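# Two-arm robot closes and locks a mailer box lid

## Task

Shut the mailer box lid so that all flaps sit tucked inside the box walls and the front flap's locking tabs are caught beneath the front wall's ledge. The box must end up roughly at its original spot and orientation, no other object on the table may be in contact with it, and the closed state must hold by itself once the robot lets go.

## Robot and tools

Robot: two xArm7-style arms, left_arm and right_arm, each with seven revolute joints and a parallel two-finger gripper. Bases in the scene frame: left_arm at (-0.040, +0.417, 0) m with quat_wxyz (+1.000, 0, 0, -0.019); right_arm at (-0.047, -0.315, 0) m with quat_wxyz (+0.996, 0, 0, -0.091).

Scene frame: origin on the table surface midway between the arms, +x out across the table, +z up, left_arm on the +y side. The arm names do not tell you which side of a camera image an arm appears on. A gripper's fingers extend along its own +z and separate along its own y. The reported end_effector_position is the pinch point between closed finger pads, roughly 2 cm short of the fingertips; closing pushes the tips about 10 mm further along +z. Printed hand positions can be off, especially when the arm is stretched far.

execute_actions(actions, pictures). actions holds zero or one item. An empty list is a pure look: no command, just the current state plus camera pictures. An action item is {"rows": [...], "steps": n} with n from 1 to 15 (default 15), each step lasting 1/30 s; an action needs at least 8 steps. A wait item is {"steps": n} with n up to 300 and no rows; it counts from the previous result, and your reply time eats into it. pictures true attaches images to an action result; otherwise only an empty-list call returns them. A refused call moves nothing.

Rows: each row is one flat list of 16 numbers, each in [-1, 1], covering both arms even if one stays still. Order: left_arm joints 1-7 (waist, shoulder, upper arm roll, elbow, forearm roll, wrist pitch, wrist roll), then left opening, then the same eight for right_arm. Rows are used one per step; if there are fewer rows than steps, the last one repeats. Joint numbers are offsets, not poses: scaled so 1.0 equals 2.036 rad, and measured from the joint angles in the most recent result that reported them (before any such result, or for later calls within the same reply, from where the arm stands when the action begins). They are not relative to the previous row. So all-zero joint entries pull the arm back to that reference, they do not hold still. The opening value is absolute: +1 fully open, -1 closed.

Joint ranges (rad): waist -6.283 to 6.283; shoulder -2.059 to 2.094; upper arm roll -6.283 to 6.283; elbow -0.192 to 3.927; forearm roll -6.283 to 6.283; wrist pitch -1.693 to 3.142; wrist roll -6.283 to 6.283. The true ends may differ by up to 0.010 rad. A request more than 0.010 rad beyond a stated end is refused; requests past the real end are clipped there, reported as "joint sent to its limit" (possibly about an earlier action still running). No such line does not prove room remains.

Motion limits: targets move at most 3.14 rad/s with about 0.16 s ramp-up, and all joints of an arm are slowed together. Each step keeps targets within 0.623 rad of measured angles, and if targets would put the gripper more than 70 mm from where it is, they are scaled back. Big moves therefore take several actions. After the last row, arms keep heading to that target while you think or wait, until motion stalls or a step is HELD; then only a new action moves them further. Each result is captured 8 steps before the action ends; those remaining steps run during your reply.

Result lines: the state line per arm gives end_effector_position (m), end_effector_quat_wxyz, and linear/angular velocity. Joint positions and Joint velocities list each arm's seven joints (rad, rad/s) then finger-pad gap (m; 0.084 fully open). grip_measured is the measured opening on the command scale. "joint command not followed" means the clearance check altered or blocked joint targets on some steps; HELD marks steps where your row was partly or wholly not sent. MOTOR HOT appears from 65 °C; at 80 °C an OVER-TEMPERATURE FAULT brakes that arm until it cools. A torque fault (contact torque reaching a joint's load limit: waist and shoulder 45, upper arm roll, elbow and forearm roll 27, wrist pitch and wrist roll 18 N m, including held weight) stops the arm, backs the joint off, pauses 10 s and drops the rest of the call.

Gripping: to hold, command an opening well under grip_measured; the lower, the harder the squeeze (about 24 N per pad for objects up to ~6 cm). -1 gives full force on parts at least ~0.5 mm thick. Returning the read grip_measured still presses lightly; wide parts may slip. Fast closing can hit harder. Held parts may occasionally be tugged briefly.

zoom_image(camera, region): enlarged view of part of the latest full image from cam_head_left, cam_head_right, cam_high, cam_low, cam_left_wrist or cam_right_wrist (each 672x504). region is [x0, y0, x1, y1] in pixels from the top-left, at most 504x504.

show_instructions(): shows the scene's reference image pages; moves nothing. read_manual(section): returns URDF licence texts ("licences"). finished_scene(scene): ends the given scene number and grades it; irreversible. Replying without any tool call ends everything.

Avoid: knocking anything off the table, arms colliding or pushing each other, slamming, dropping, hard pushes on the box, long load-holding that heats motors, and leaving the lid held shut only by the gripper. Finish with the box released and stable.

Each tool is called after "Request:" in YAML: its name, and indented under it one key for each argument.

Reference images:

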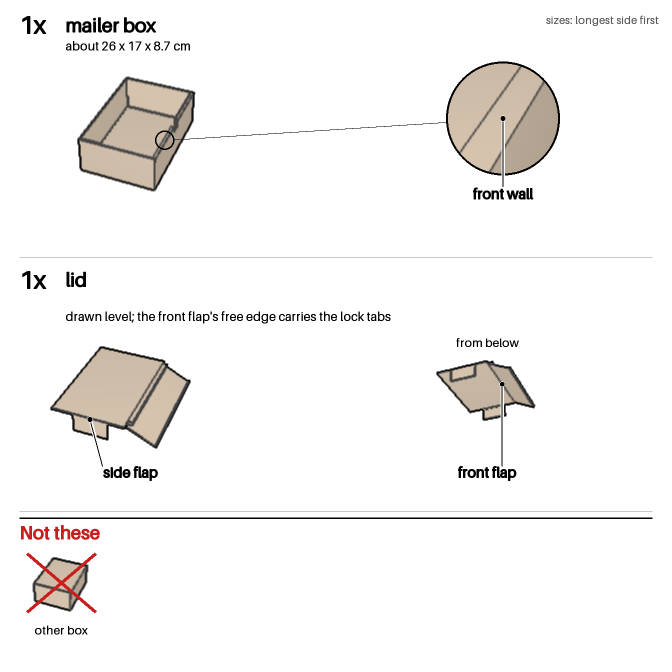

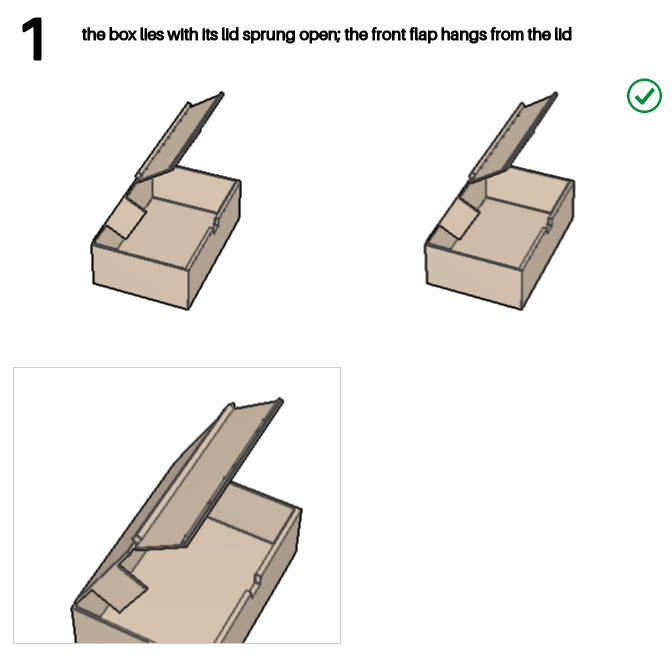

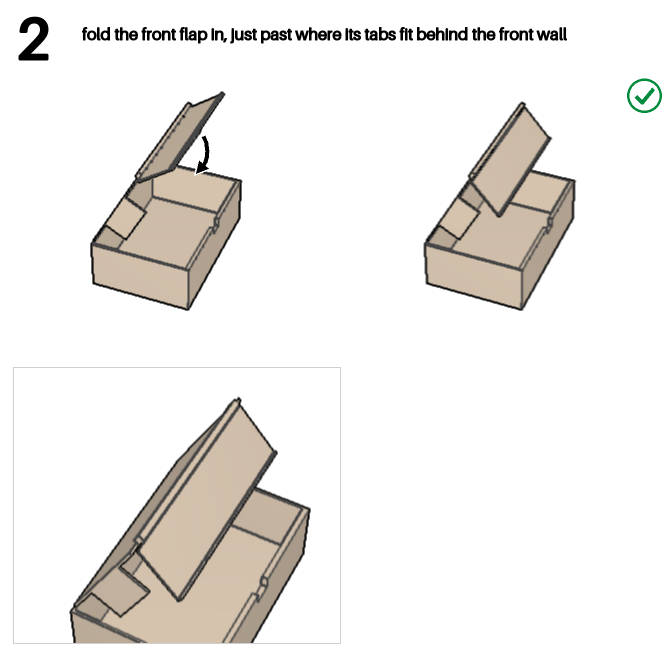

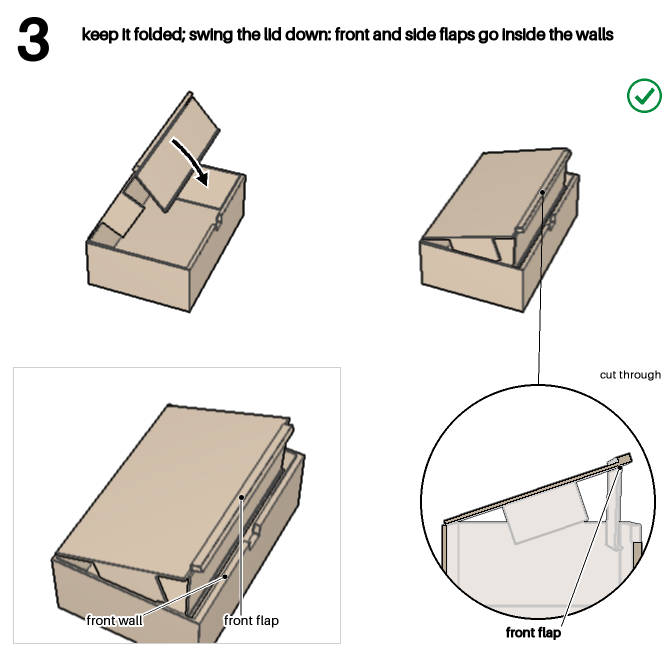

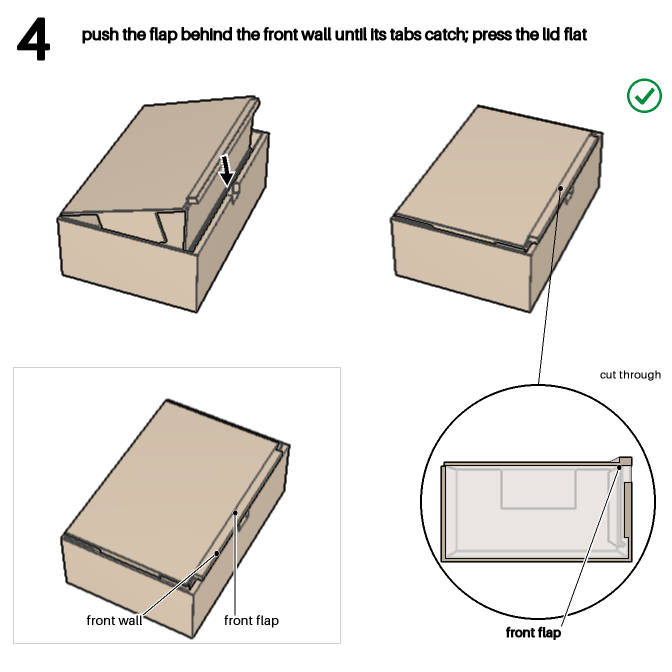

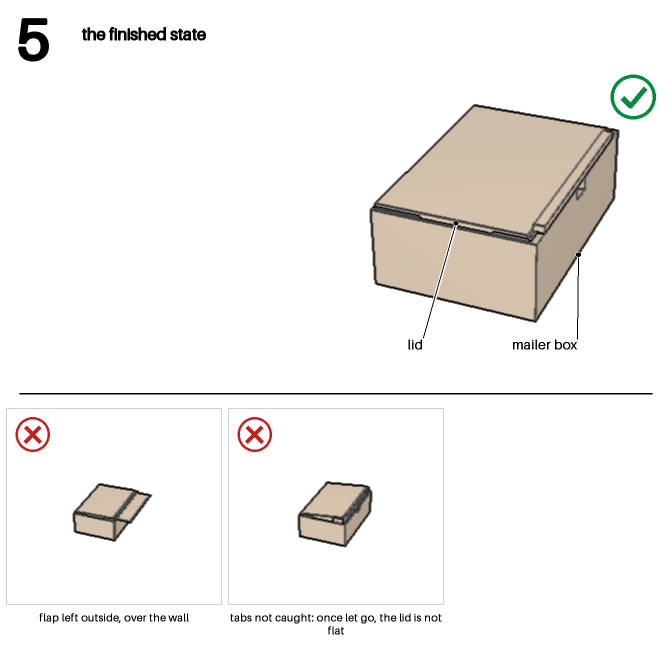

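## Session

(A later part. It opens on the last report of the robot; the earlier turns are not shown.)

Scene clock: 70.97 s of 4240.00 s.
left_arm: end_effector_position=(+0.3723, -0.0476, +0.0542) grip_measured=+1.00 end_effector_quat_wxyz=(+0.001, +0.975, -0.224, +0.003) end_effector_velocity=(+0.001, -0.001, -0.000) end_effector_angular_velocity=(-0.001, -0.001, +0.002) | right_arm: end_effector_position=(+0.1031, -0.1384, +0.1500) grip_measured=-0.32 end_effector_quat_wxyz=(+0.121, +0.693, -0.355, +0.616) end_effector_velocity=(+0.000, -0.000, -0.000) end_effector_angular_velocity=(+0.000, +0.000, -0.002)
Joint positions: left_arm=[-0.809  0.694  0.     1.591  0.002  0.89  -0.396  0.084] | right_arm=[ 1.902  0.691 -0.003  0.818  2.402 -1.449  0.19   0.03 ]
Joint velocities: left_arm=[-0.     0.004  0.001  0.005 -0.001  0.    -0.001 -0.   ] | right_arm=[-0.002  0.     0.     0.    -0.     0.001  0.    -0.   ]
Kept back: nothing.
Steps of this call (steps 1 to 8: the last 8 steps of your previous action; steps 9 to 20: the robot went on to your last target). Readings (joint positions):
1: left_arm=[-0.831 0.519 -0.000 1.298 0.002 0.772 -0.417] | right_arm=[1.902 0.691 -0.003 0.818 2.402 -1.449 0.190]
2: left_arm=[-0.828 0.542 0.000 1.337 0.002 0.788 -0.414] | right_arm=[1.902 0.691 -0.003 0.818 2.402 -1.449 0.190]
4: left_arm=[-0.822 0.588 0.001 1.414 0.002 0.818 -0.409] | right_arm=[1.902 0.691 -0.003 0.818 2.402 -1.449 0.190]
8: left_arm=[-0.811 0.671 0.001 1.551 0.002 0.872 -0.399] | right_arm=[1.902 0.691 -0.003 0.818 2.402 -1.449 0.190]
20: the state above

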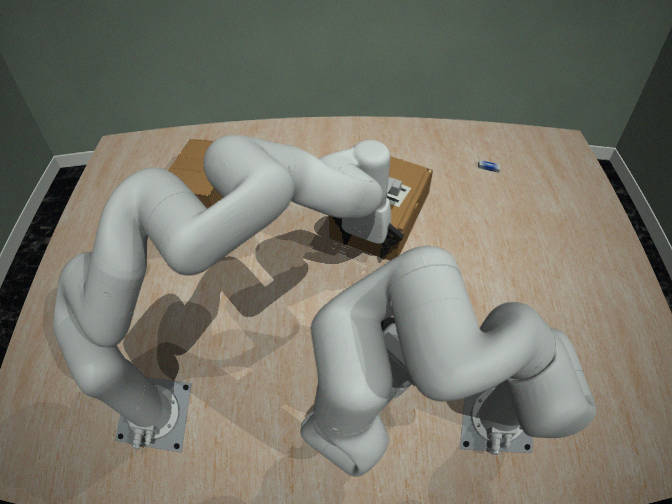

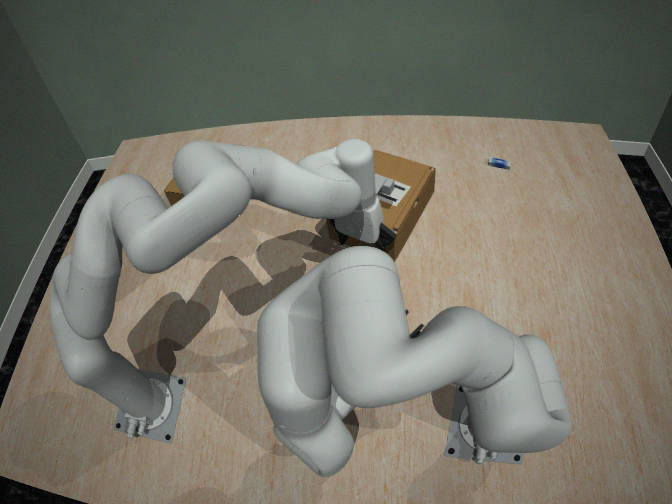

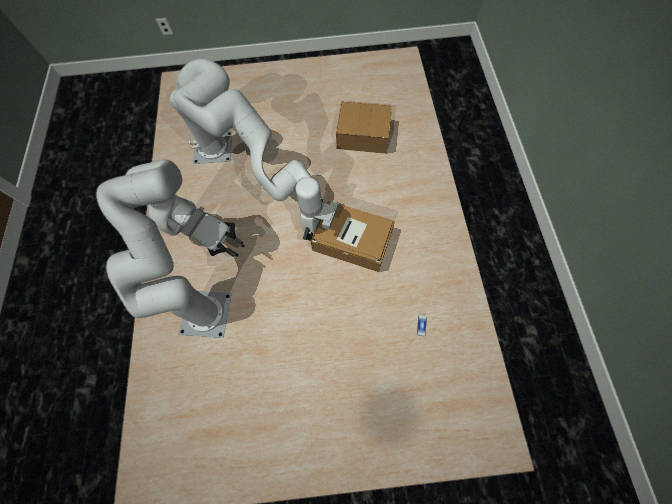

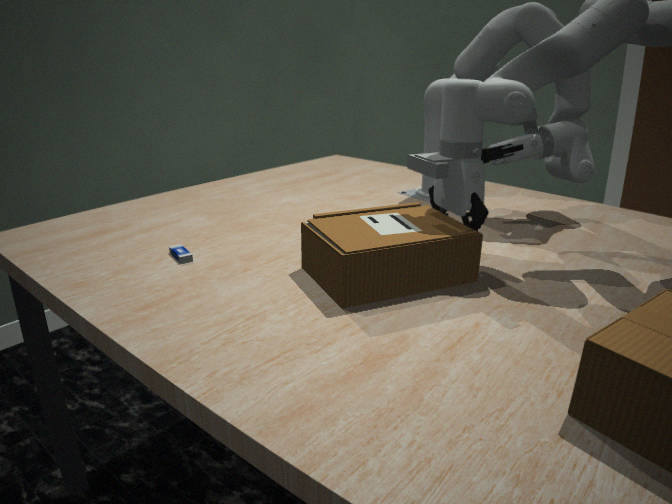

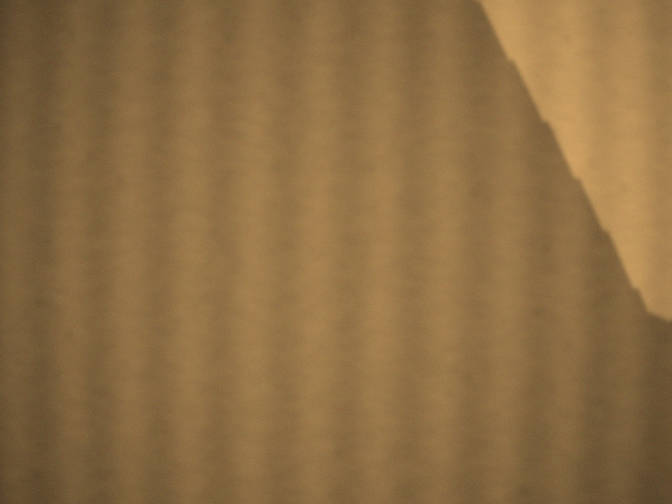

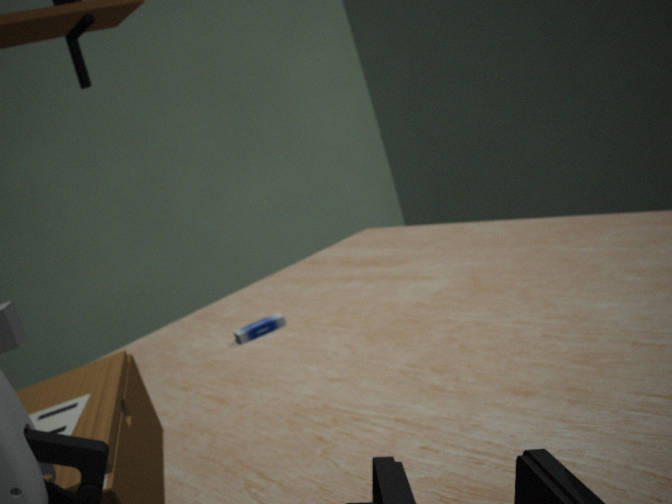

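Request:
execute_actions:
  actions:
    - {"rows":[[0,0.004,0,0.007,0,0.003,0.055,1,0,0,0,0,0,0,0,-0.3]],"steps":15}

Request:
execute_actions:
  actions:
    - {"rows":[[-0.01,-0.1,0,-0.14,0,-0.04,0,1,0,0,0,0,0,0,0,-0.3]],"steps":15}

Request:
execute_actions:
  actions:
    - {"steps":12}
  pictures: true

Scene clock: 71.50 s of 4240.00 s.
left_arm: end_effector_position=(+0.3739, -0.0491, +0.0542) grip_measured=+1.00 end_effector_quat_wxyz=(+0.001, +0.963, -0.270, +0.003) end_effector_velocity=(+0.001, -0.005, +0.000) end_effector_angular_velocity=(+0.000, +0.001, -0.238) | right_arm: end_effector_position=(+0.1031, -0.1384, +0.1500) grip_measured=-0.32 end_effector_quat_wxyz=(+0.121, +0.693, -0.355, +0.616) end_effector_velocity=(+0.000, +0.000, -0.000) end_effector_angular_velocity=(+0.002, +0.000, -0.001)
Joint positions: left_arm=[-0.809  0.702  0.     1.603  0.002  0.895 -0.301  0.084] | right_arm=[ 1.902  0.691 -0.003  0.818  2.402 -1.449  0.19   0.03 ]
Joint velocities: left_arm=[-0.002  0.016 -0.002  0.028 -0.001  0.012  0.235  0.   ] | right_arm=[-0.    -0.001  0.    -0.     0.     0.001  0.001 -0.   ]
Steps of this call (steps 1 to 9: the robot went on to your last target; steps 10 to 16: the first 7 steps of this action). Readings (joint positions):
10: left_arm=[-0.809 0.695 0.000 1.591 0.002 0.890 -0.395] | right_arm=[1.902 0.691 -0.003 0.818 2.402 -1.449 0.190]
11: left_arm=[-0.809 0.695 0.001 1.592 0.002 0.891 -0.388] | right_arm=[1.902 0.691 -0.003 0.818 2.402 -1.449 0.190]
13: left_arm=[-0.809 0.698 0.001 1.597 0.002 0.893 -0.346] | right_arm=[1.902 0.691 -0.003 0.818 2.402 -1.449 0.190]
16: the state above

Scene clock: 72.00 s of 4240.00 s.
left_arm: end_effector_position=(+0.3404, -0.0249, +0.0681) grip_measured=+1.00 end_effector_quat_wxyz=(+0.001, +0.959, -0.285, +0.003) end_effector_velocity=(-0.197, +0.105, +0.116) end_effector_angular_velocity=(-0.082, -0.045, -0.131) | right_arm: end_effector_position=(+0.1031, -0.1384, +0.1500) grip_measured=-0.32 end_effector_quat_wxyz=(+0.121, +0.693, -0.355, +0.616) end_effector_velocity=(+0.000, -0.000, +0.000) end_effector_angular_velocity=(+0.001, -0.000, -0.003)
Joint positions: left_arm=[-0.824  0.552  0.     1.395  0.002  0.837 -0.284  0.084] | right_arm=[ 1.902  0.691 -0.003  0.818  2.402 -1.449  0.19   0.03 ]
Joint velocities: left_arm=[-0.101 -0.876 -0.036 -1.088 -0.001 -0.303 -0.001  0.   ] | right_arm=[-0.002 -0.001 -0.    -0.     0.     0.     0.001 -0.   ]
Steps of this call (steps 1 to 8: the last 8 steps of your previous action; steps 9 to 15: the first 7 steps of this action, its rows measured from where the robot was after step 8). Readings (joint positions):
8: left_arm=[-0.809 0.703 0.000 1.605 0.002 0.896 -0.284] | right_arm=[1.902 0.691 -0.003 0.818 2.402 -1.449 0.190]
9: left_arm=[-0.809 0.702 0.000 1.604 0.002 0.896 -0.284] | right_arm=[1.902 0.691 -0.003 0.818 2.402 -1.449 0.190]
10: left_arm=[-0.809 0.698 0.001 1.597 0.002 0.893 -0.284] | right_arm=[1.902 0.691 -0.003 0.818 2.402 -1.449 0.190]
12: left_arm=[-0.813 0.658 0.002 1.538 0.002 0.876 -0.284] | right_arm=[1.902 0.691 -0.003 0.818 2.402 -1.449 0.190]
15: the state above

Scene clock: 72.40 s of 4240.00 s.
left_arm: end_effector_position=(+0.3280, -0.0147, +0.0711) grip_measured=+1.00 end_effector_quat_wxyz=(+0.001, +0.958, -0.287, +0.003) end_effector_velocity=(-0.003, -0.004, +0.004) end_effector_angular_velocity=(-0.009, -0.004, -0.007) | right_arm: end_effector_position=(+0.1031, -0.1384, +0.1500) grip_measured=-0.32 end_effector_quat_wxyz=(+0.121, +0.693, -0.355, +0.616) end_effector_velocity=(+0.000, -0.000, -0.000) end_effector_angular_velocity=(+0.001, +0.001, -0.001)
Joint positions: left_arm=[-0.829  0.5    0.     1.321  0.002  0.815 -0.284  0.084] | right_arm=[ 1.902  0.691 -0.003  0.818  2.402 -1.449  0.19   0.03 ]
Joint velocities: left_arm=[-0.003 -0.008 -0.005 -0.001 -0.001 -0.002 -0.     0.   ] | right_arm=[-0.001 -0.     0.     0.    -0.     0.002 -0.     0.   ]
Kept back: nothing.
Steps of this call (steps 1 to 8: the last 8 steps of your previous action; steps 9 to 12: the robot went on to your last target). Readings (joint positions):
1: left_arm=[-0.827 0.527 -0.001 1.365 0.002 0.829 -0.284] | right_arm=[1.902 0.691 -0.003 0.818 2.402 -1.449 0.190]
2: left_arm=[-0.829 0.513 -0.002 1.347 0.002 0.823 -0.284] | right_arm=[1.902 0.691 -0.003 0.818 2.402 -1.449 0.190]
4: left_arm=[-0.830 0.502 -0.001 1.330 0.002 0.818 -0.284] | right_arm=[1.902 0.691 -0.003 0.818 2.402 -1.449 0.190]
8: left_arm=[-0.829 0.501 0.001 1.321 0.002 0.815 -0.284] | right_arm=[1.902 0.691 -0.003 0.818 2.402 -1.449 0.190]
12: the state above

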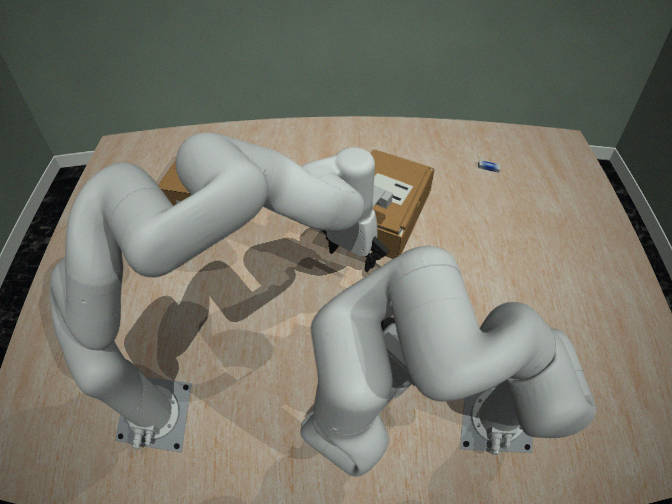

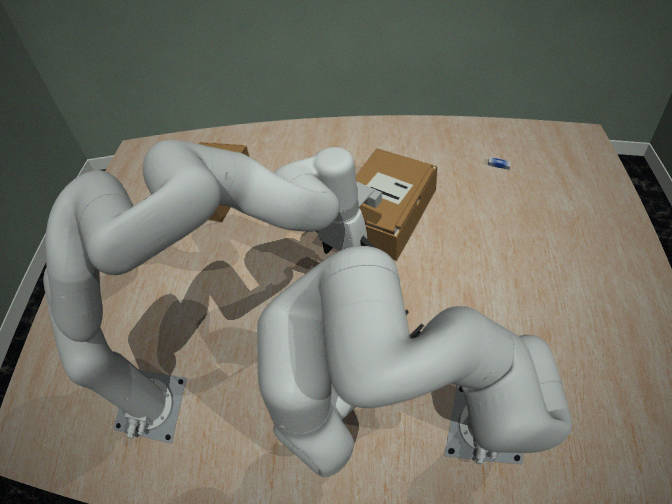

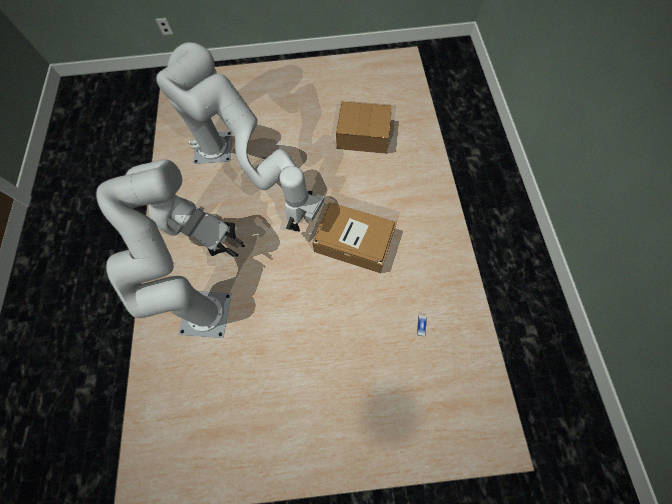

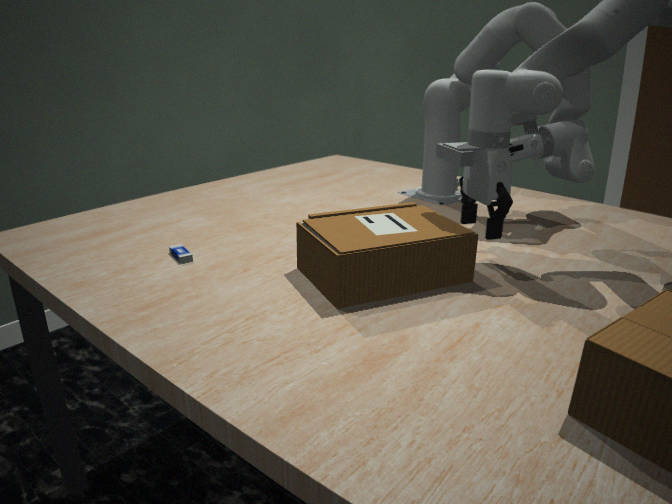

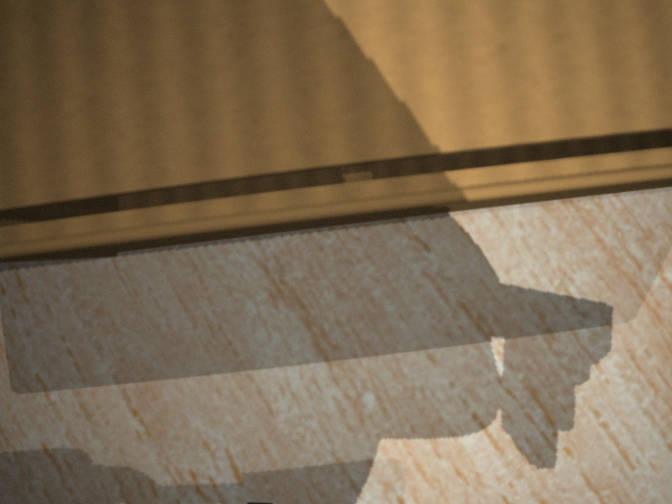

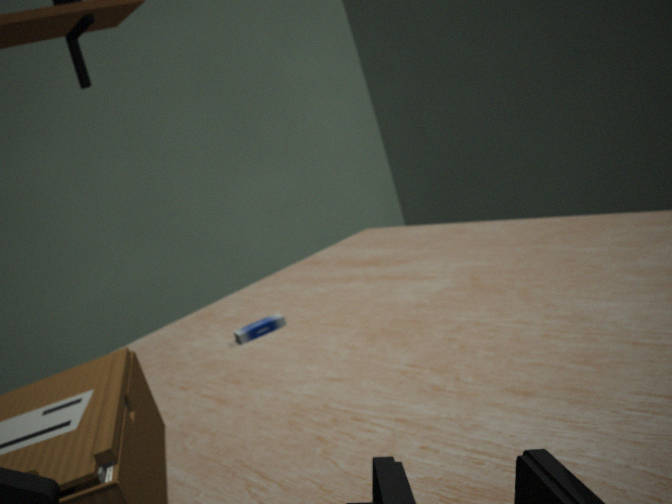

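Angle ≈ -27°, offset ~2 cm. Accept.

Request:
finished_scene:
  scene: 1

The scene is finished: the task was done.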